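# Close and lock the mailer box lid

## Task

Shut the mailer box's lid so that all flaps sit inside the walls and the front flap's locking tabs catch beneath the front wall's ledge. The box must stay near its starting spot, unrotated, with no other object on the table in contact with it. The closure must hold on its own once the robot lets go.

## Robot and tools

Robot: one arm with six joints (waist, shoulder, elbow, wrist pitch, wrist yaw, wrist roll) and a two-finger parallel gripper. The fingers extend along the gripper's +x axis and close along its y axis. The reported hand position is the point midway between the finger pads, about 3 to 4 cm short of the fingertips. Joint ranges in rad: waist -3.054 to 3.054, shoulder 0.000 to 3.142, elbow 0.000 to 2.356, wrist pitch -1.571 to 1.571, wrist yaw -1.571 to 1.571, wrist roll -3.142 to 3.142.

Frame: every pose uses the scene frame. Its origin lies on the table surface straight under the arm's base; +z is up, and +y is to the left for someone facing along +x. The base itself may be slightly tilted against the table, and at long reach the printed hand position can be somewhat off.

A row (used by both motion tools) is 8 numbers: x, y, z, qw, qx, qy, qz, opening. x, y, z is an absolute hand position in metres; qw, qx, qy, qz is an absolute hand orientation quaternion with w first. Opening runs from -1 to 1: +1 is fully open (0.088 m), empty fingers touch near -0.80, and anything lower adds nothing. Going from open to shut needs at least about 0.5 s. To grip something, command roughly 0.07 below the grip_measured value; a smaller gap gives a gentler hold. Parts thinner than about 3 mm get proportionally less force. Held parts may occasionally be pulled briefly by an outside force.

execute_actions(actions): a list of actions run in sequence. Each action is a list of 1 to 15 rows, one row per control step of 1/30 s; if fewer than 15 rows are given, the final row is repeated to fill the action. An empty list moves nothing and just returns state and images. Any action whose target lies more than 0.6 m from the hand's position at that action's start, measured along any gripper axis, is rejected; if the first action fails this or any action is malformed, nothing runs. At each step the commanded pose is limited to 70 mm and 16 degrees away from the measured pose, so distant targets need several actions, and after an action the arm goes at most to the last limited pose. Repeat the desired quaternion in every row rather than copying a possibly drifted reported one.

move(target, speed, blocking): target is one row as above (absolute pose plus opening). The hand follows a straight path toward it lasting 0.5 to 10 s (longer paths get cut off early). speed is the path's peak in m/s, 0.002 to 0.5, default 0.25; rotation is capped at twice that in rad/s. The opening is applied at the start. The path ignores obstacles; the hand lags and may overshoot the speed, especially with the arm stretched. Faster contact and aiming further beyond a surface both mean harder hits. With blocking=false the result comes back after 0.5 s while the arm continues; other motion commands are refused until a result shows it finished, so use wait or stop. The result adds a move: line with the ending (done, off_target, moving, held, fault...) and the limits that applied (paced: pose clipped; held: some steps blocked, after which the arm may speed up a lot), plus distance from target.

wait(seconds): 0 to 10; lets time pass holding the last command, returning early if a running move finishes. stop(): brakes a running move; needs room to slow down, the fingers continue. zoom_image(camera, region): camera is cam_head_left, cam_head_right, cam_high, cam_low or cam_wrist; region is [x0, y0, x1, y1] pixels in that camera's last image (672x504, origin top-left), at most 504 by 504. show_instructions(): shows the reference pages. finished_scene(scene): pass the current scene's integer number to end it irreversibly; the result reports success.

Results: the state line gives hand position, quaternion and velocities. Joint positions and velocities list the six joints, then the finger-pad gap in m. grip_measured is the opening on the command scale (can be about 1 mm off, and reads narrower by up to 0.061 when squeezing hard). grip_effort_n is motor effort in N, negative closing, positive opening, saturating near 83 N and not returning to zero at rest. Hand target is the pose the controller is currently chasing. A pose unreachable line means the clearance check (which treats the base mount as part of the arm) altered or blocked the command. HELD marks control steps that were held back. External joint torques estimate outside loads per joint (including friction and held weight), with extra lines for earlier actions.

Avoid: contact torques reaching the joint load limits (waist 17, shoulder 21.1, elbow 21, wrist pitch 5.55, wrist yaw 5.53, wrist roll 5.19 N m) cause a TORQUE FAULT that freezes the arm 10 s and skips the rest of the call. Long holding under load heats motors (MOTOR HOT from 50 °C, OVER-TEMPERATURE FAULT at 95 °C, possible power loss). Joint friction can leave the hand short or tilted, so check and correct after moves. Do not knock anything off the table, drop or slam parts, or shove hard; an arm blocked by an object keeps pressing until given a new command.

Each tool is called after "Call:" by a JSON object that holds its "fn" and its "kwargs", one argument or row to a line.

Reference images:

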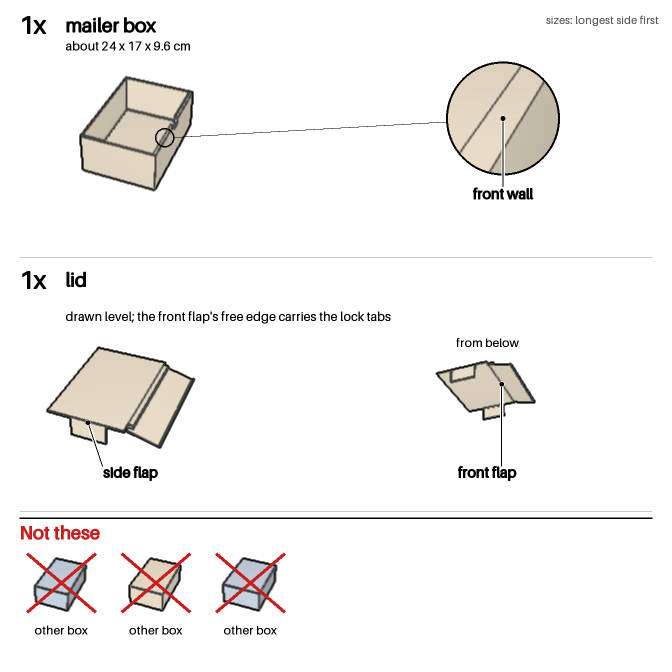

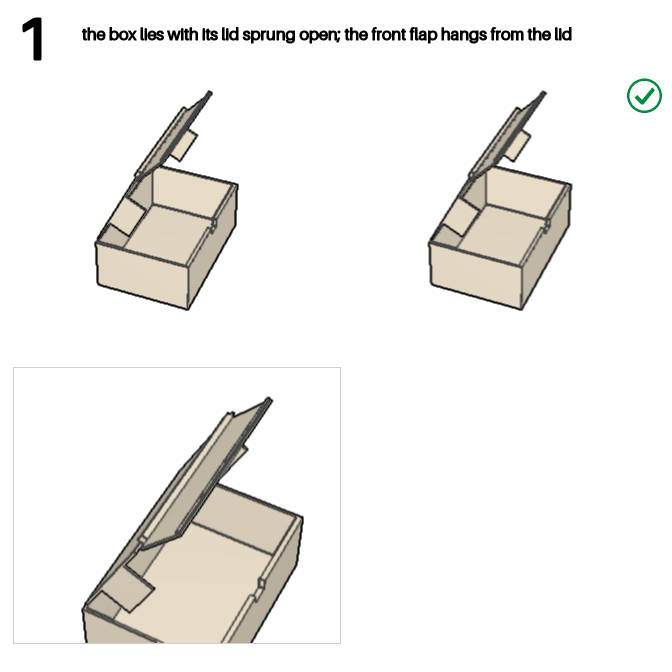

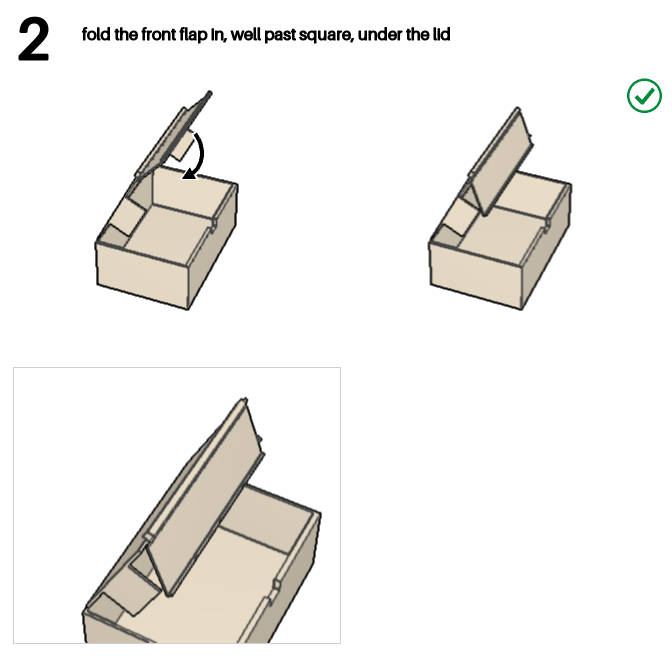

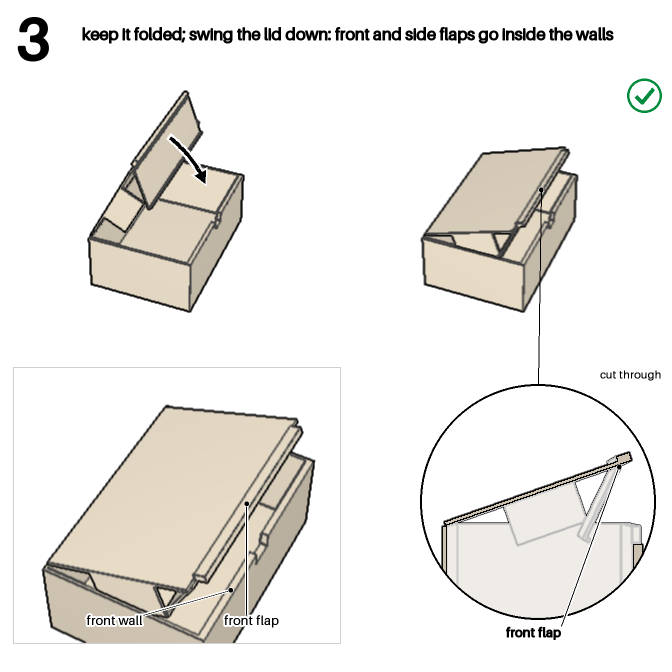

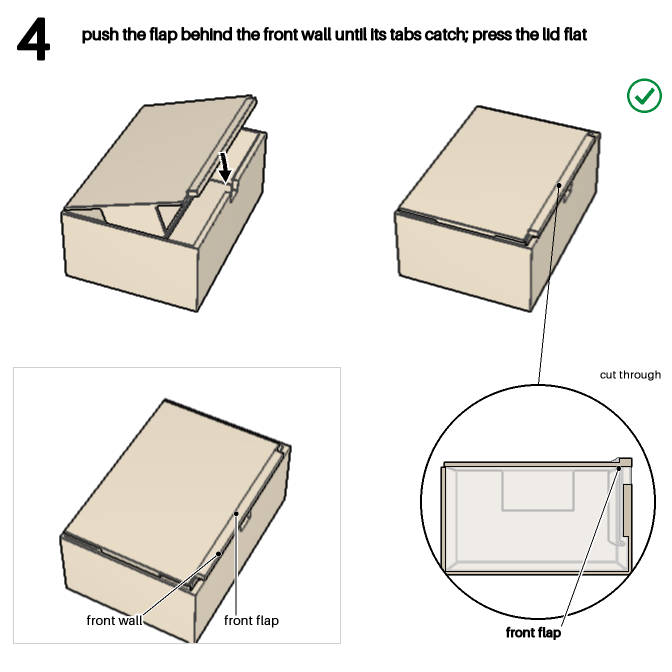

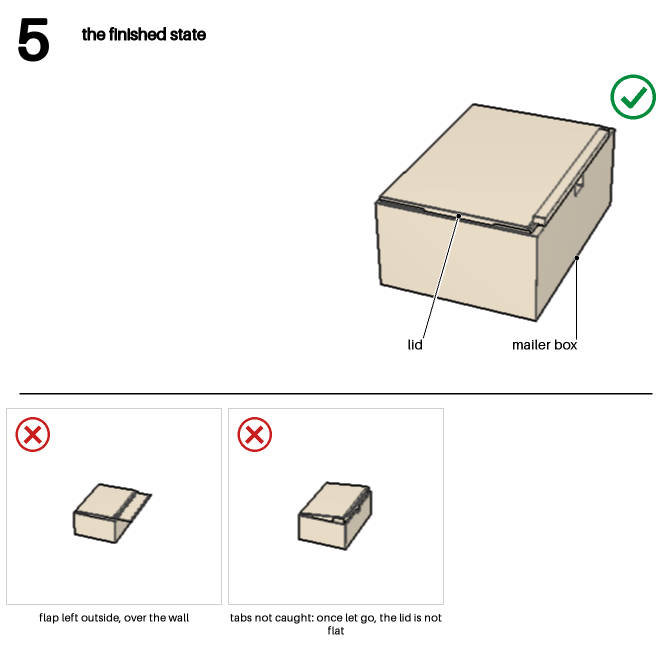

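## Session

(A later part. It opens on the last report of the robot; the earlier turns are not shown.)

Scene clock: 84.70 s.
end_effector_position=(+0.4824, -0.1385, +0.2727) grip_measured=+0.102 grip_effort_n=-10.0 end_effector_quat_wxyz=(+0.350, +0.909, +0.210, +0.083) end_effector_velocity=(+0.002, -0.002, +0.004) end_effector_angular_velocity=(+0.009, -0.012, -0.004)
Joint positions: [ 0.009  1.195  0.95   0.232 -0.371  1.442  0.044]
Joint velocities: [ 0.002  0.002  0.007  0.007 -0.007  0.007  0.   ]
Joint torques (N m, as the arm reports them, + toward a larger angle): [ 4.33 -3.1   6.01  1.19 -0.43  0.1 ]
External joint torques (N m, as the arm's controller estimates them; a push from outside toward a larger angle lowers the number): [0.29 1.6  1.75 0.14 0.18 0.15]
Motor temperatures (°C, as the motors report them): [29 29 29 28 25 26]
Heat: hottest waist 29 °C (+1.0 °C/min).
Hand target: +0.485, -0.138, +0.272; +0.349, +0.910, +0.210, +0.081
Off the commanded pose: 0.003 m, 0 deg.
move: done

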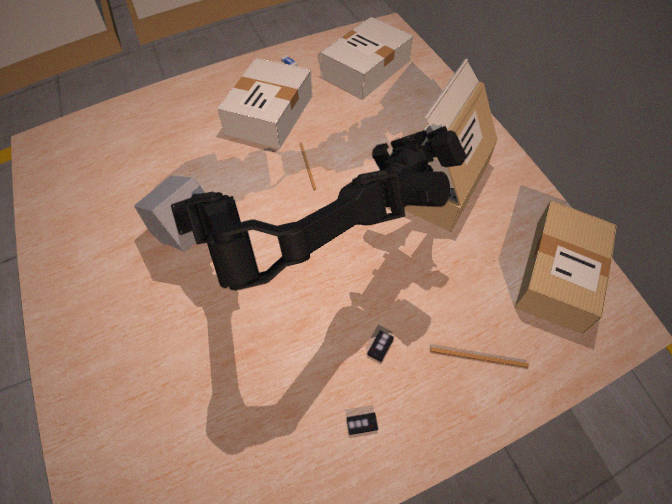

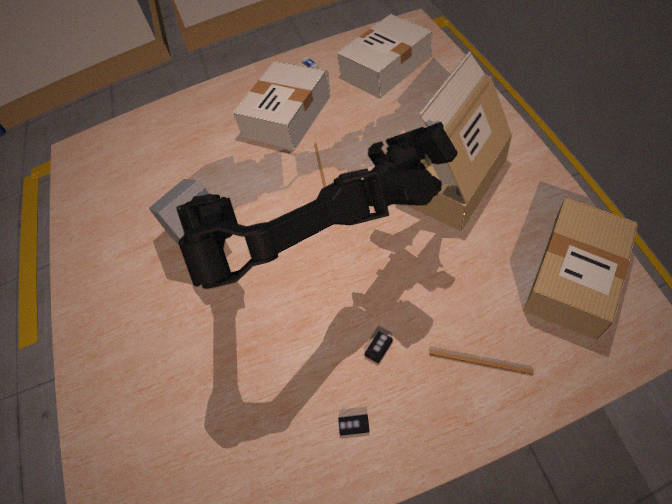

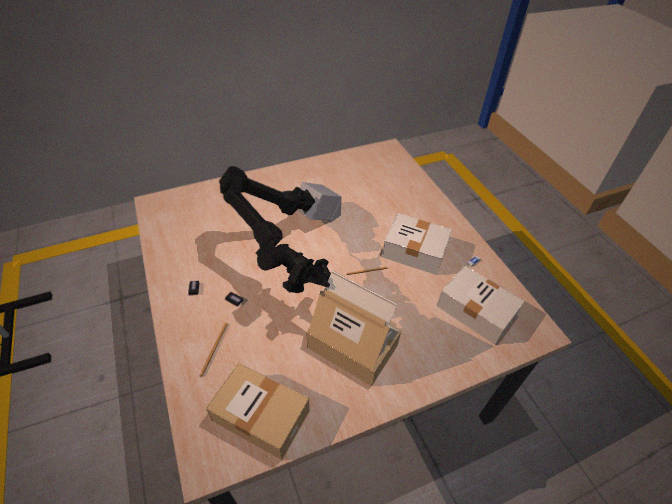

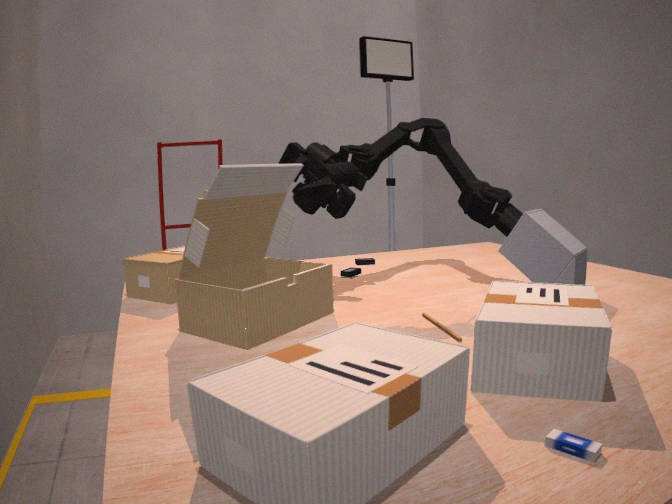

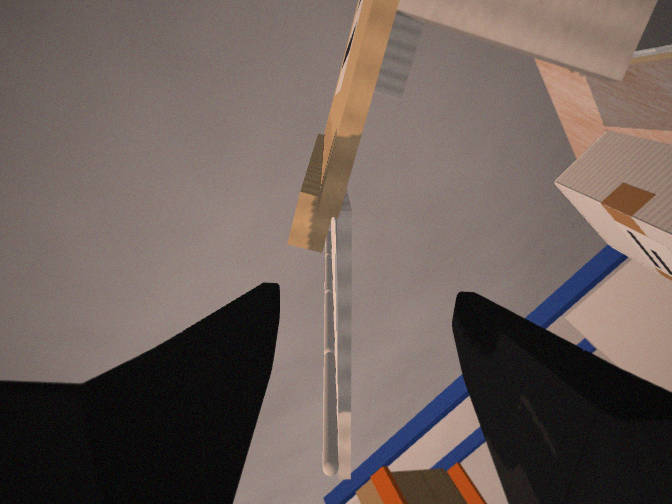

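Call:
{"fn": "move", "kwargs": {
  "target": [0.511,-0.129,0.275,0.347,0.904,0.233,0.09,-0.3],
  "speed": 0.05
}}

Call:
{"fn": "move", "kwargs": {
  "target": [0.511,-0.129,0.275,0.347,0.904,0.233,0.09,-0.7]
}}

Call:
{"fn": "move", "kwargs": {
  "target": [0.507,-0.121,0.262,0.556,0.793,0.205,0.143,-0.7],
  "speed": 0.2
}}

Call:
{"fn": "move", "kwargs": {
  "target": [0.506,-0.119,0.248,0.741,0.622,0.161,0.191,-0.7],
  "speed": 0.2
}}

Scene clock: 93.63 s.
end_effector_position=(+0.5091, -0.1314, +0.2759) grip_measured=-0.297 grip_effort_n=-10.9 end_effector_quat_wxyz=(+0.347, +0.905, +0.229, +0.089) end_effector_velocity=(+0.003, -0.001, +0.000) end_effector_angular_velocity=(-0.004, -0.005, +0.005)
Joint positions: [ 0.032  1.304  1.076  0.177 -0.37   1.434  0.024]
Joint velocities: [-0.002  0.012  0.017 -0.007 -0.007 -0.007 -0.   ]
Joint torques (N m, as the arm reports them, + toward a larger angle): [ 4.9  -3.41  5.96  0.86 -0.71 -0.17]
External joint torques (N m, as the arm's controller estimates them; a push from outside toward a larger angle lowers the number): [ 0.23  1.65  1.73 -0.16 -0.1  -0.12]
Motor temperatures (°C, as the motors report them): [29 29 29 28 25 26]
Heat: hottest waist 29 °C (+1.0 °C/min).
Hand target: +0.511, -0.129, +0.275; +0.347, +0.904, +0.233, +0.090
Off the commanded pose: 0.003 m, 0 deg.
move: done

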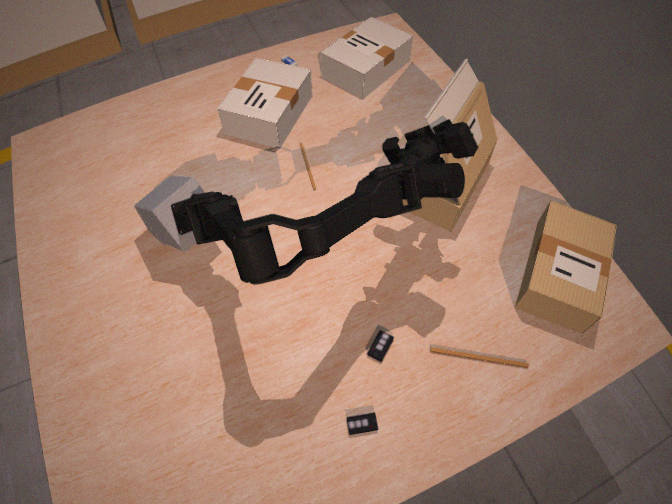

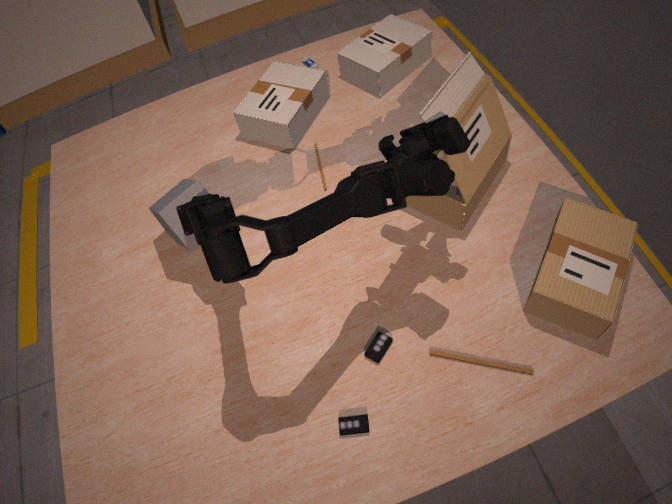

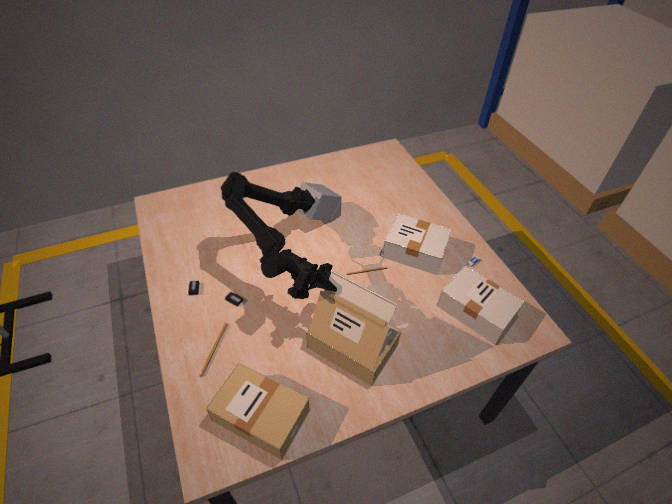

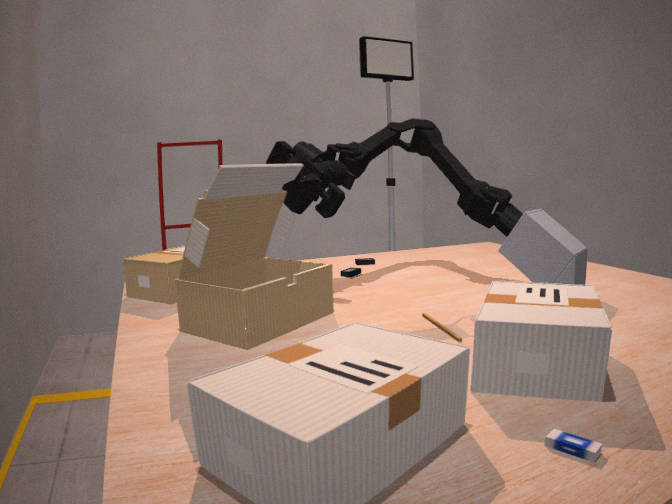

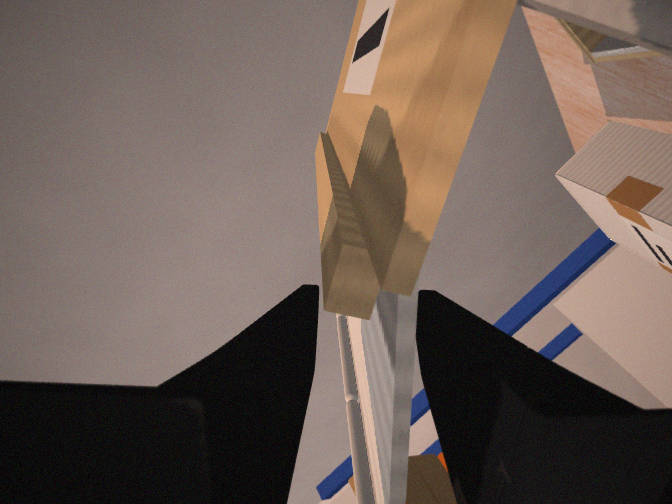

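Scene clock: 94.33 s.
end_effector_position=(+0.5093, -0.1310, +0.2760) grip_measured=-0.696 grip_effort_n=-10.5 end_effector_quat_wxyz=(+0.346, +0.905, +0.230, +0.090) end_effector_velocity=(-0.001, +0.002, -0.004) end_effector_angular_velocity=(-0.005, +0.004, +0.009)
Joint positions: [ 0.033  1.305  1.077  0.176 -0.37   1.434  0.005]
Joint velocities: [-0.007  0.002 -0.002 -0.007 -0.007 -0.007 -0.001]
Joint torques (N m, as the arm reports them, + toward a larger angle): [ 4.96 -3.41  5.91  0.81 -0.7  -0.16]
External joint torques (N m, as the arm's controller estimates them; a push from outside toward a larger angle lowers the number): [ 0.34  1.65  1.67 -0.21 -0.1  -0.12]
Motor temperatures (°C, as the motors report them): [30 29 29 28 25 26]
Heat: hottest waist 30 °C (+2.0 °C/min).
Hand target: +0.511, -0.129, +0.275; +0.347, +0.904, +0.233, +0.090
Off the commanded pose: 0.003 m, 0 deg.
move: done

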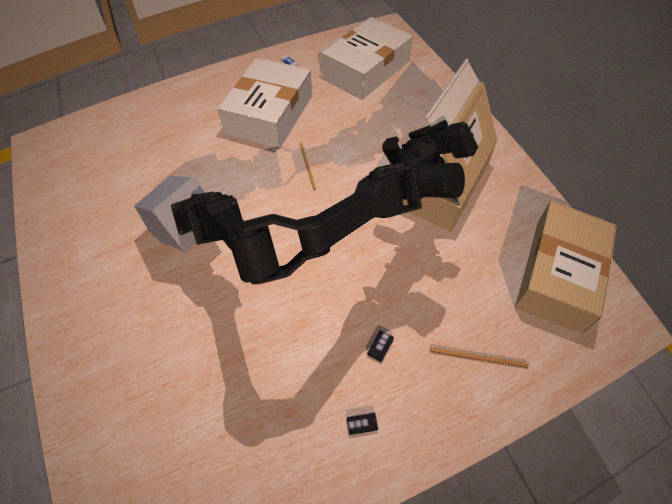

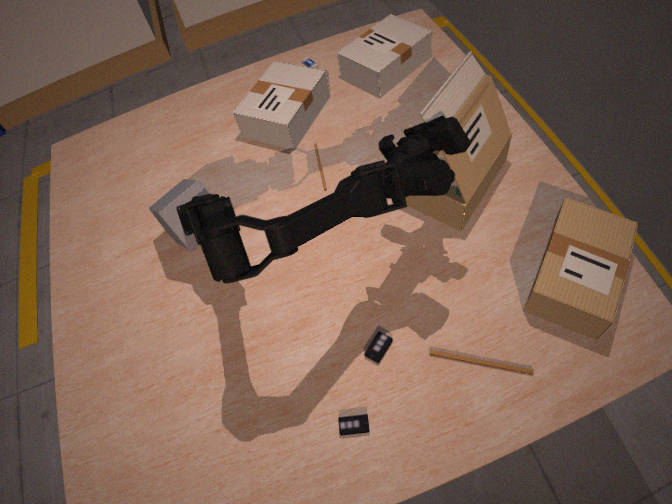

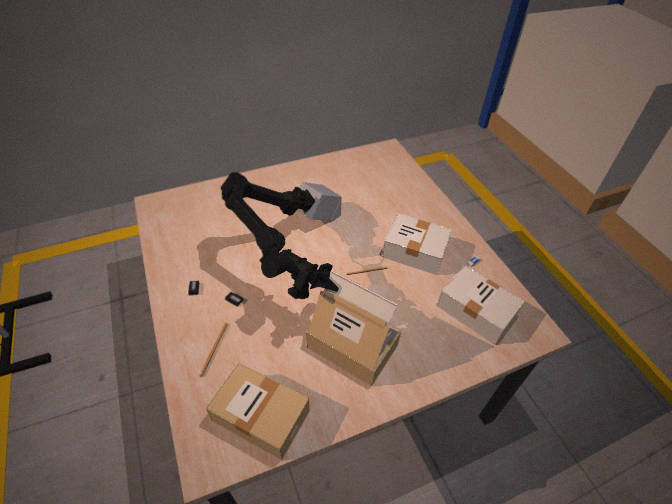

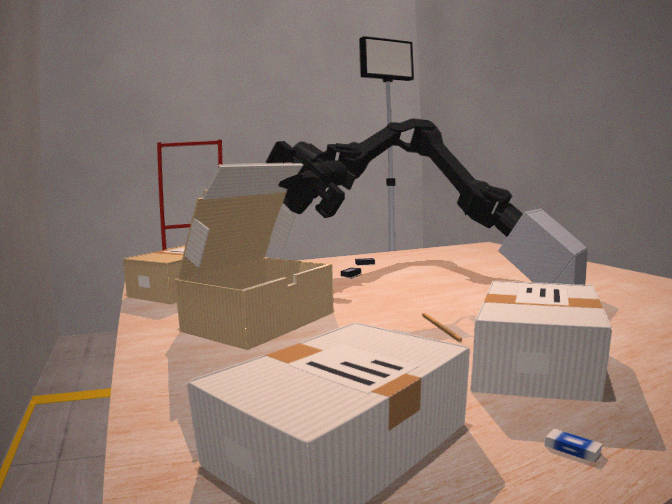

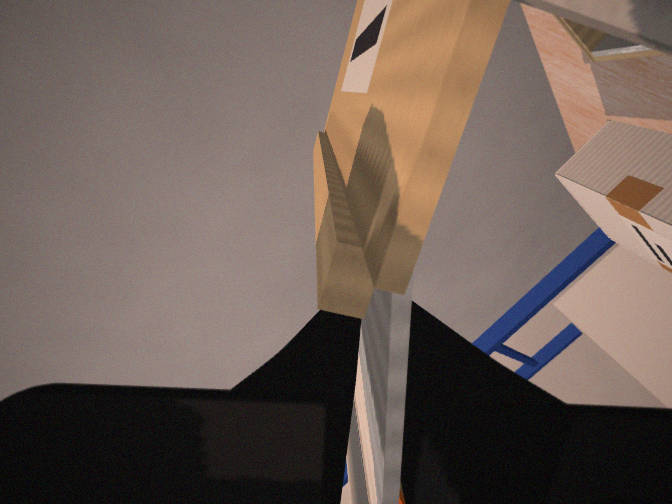

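Scene clock: 96.03 s.
end_effector_position=(+0.5072, -0.1260, +0.2679) grip_measured=-0.698 grip_effort_n=-10.9 end_effector_quat_wxyz=(+0.556, +0.795, +0.198, +0.144) end_effector_velocity=(-0.002, +0.003, -0.002) end_effector_angular_velocity=(-0.003, +0.001, +0.012)
Joint positions: [ 0.02   1.311  1.04   0.226 -0.386  0.945  0.005]
Joint velocities: [-0.002 -0.002 -0.007 -0.007 -0.007 -0.007 -0.   ]
Joint torques (N m, as the arm reports them, + toward a larger angle): [ 4.48 -3.37  4.01  1.26 -0.74 -0.2 ]
External joint torques (N m, as the arm's controller estimates them; a push from outside toward a larger angle lowers the number): [-0.2   1.68 -0.1   0.25 -0.13 -0.14]
Motor temperatures (°C, as the motors report them): [30 29 29 28 25 26]
Heat: hottest waist 30 °C (+1.0 °C/min).
Hand target: +0.507, -0.121, +0.262; +0.556, +0.793, +0.205, +0.143
Off the commanded pose: 0.008 m, 1 deg.
move: done

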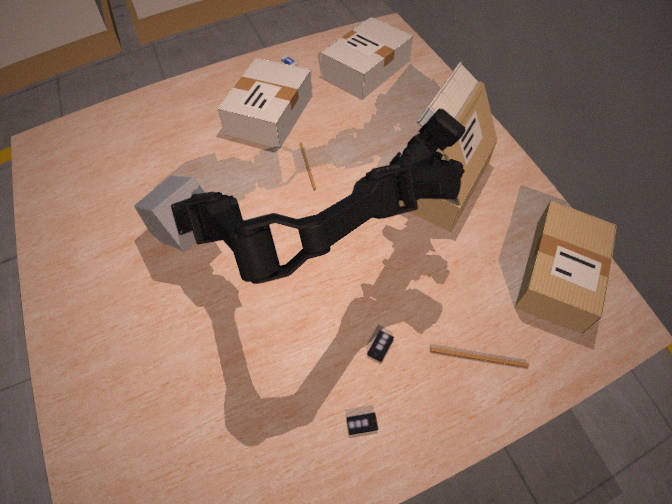

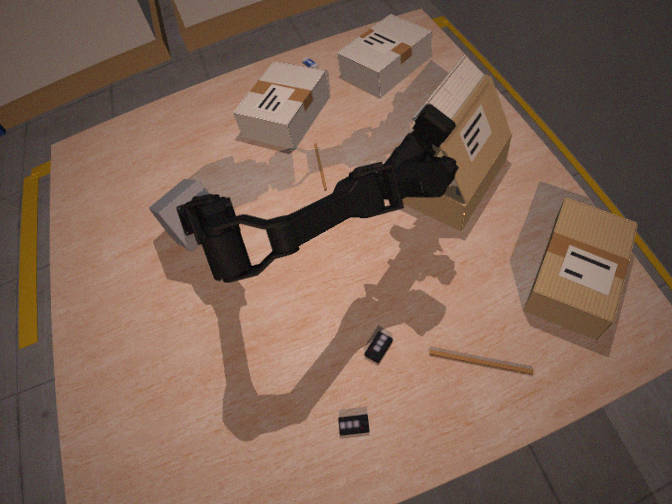

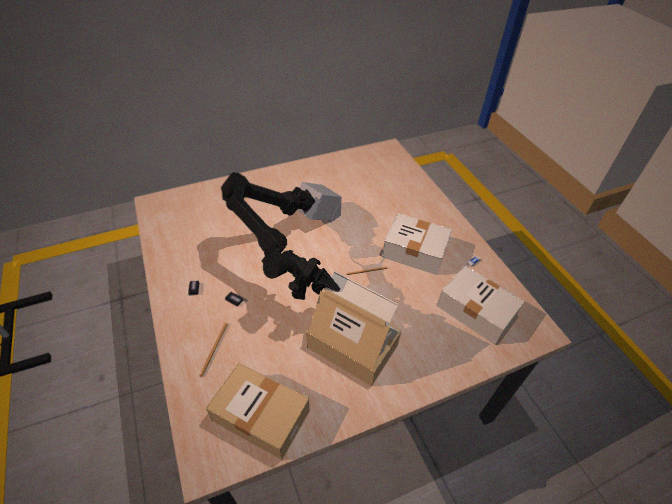

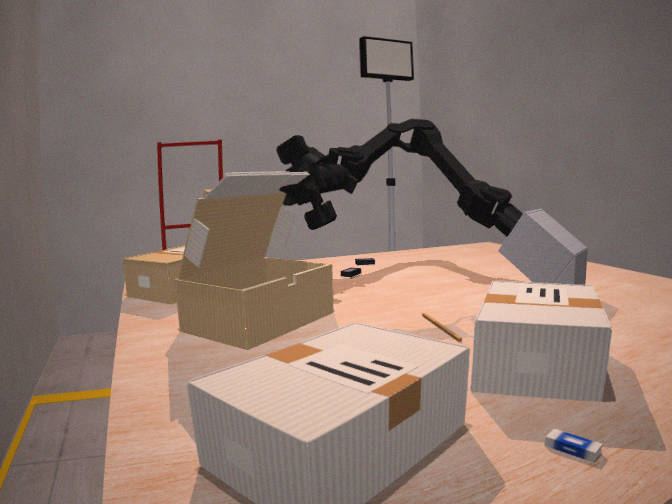

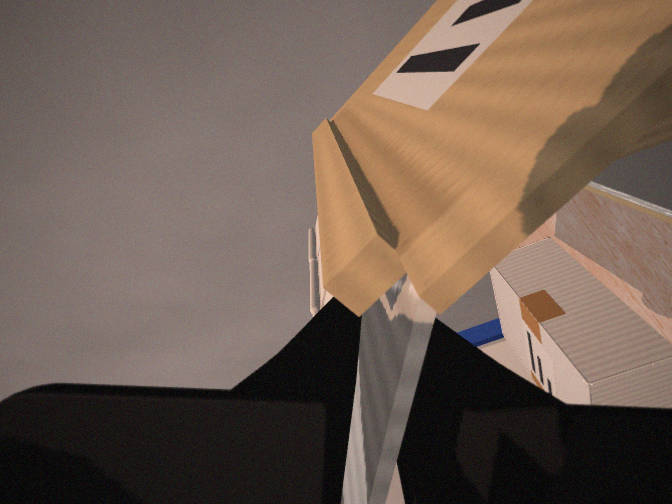

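Scene clock: 97.80 s.
end_effector_position=(+0.5062, -0.1234, +0.2552) grip_measured=-0.698 grip_effort_n=-10.9 end_effector_quat_wxyz=(+0.741, +0.624, +0.154, +0.192) end_effector_velocity=(-0.001, -0.001, -0.004) end_effector_angular_velocity=(-0.024, +0.005, -0.003)
Joint positions: [-0.013  1.327  1.014  0.268 -0.423  0.421  0.005]
Joint velocities: [-0.007 -0.002 -0.002 -0.007  0.007 -0.022 -0.   ]
Joint torques (N m, as the arm reports them, + toward a larger angle): [ 4.3  -3.37  3.87  1.24 -0.65 -0.19]
External joint torques (N m, as the arm's controller estimates them; a push from outside toward a larger angle lowers the number): [-0.42  1.93 -0.22  0.22 -0.04 -0.13]
Motor temperatures (°C, as the motors report them): [30 29 29 28 25 26]
Heat: hottest waist 30 °C (+1.0 °C/min).
Hand target: +0.506, -0.119, +0.248; +0.742, +0.623, +0.161, +0.191
Off the commanded pose: 0.008 m, 1 deg.
move: done

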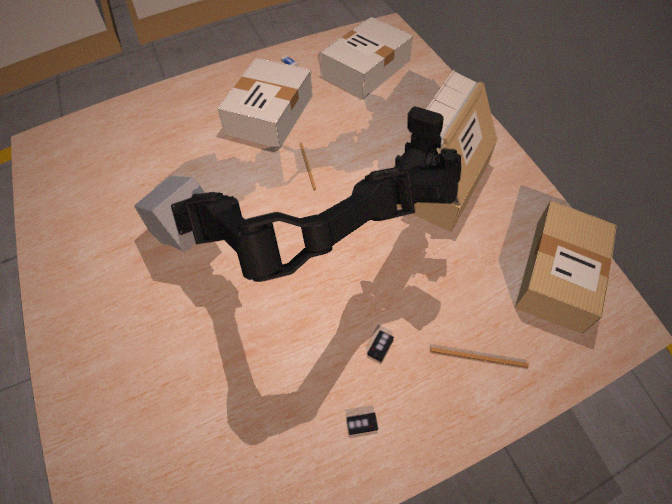

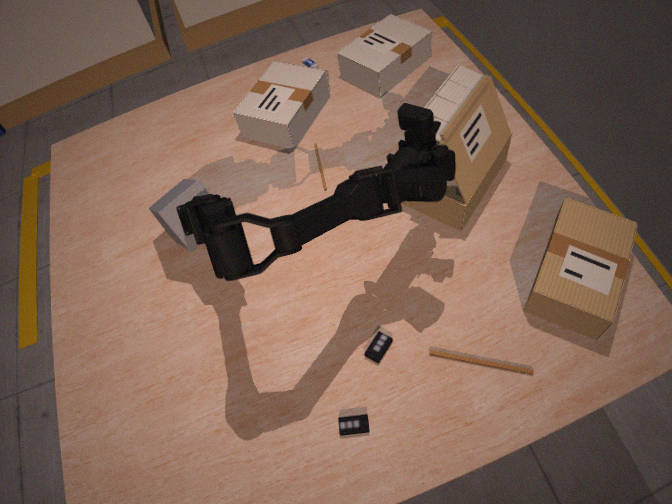

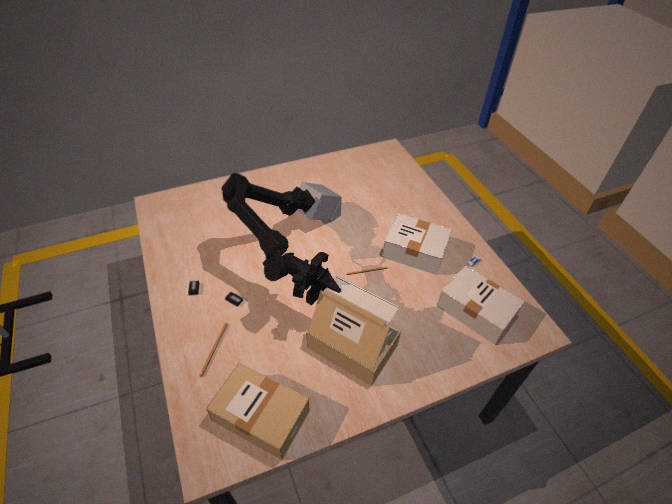

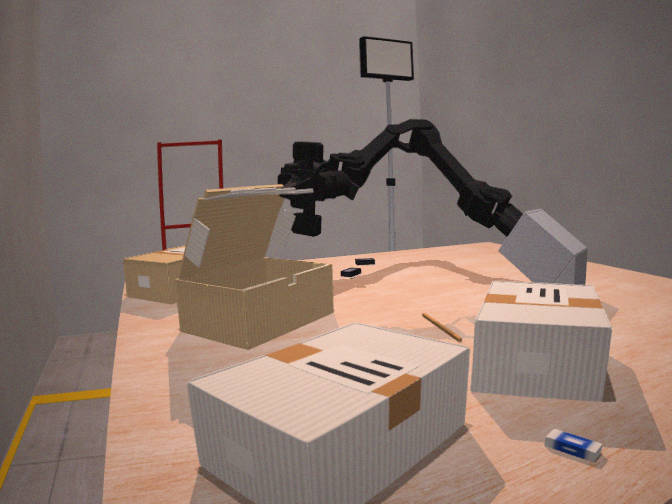

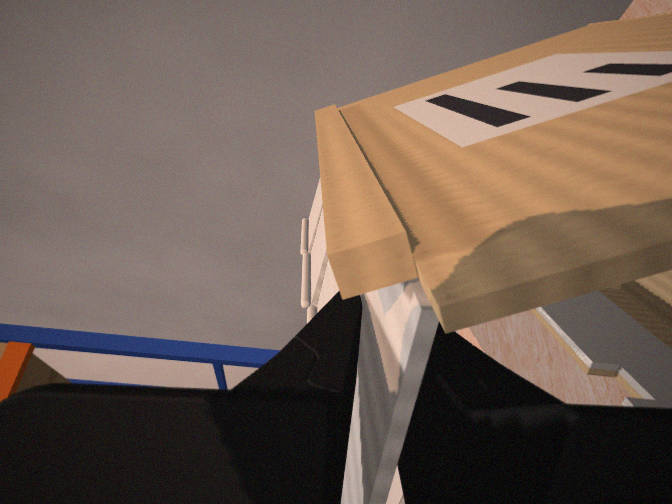

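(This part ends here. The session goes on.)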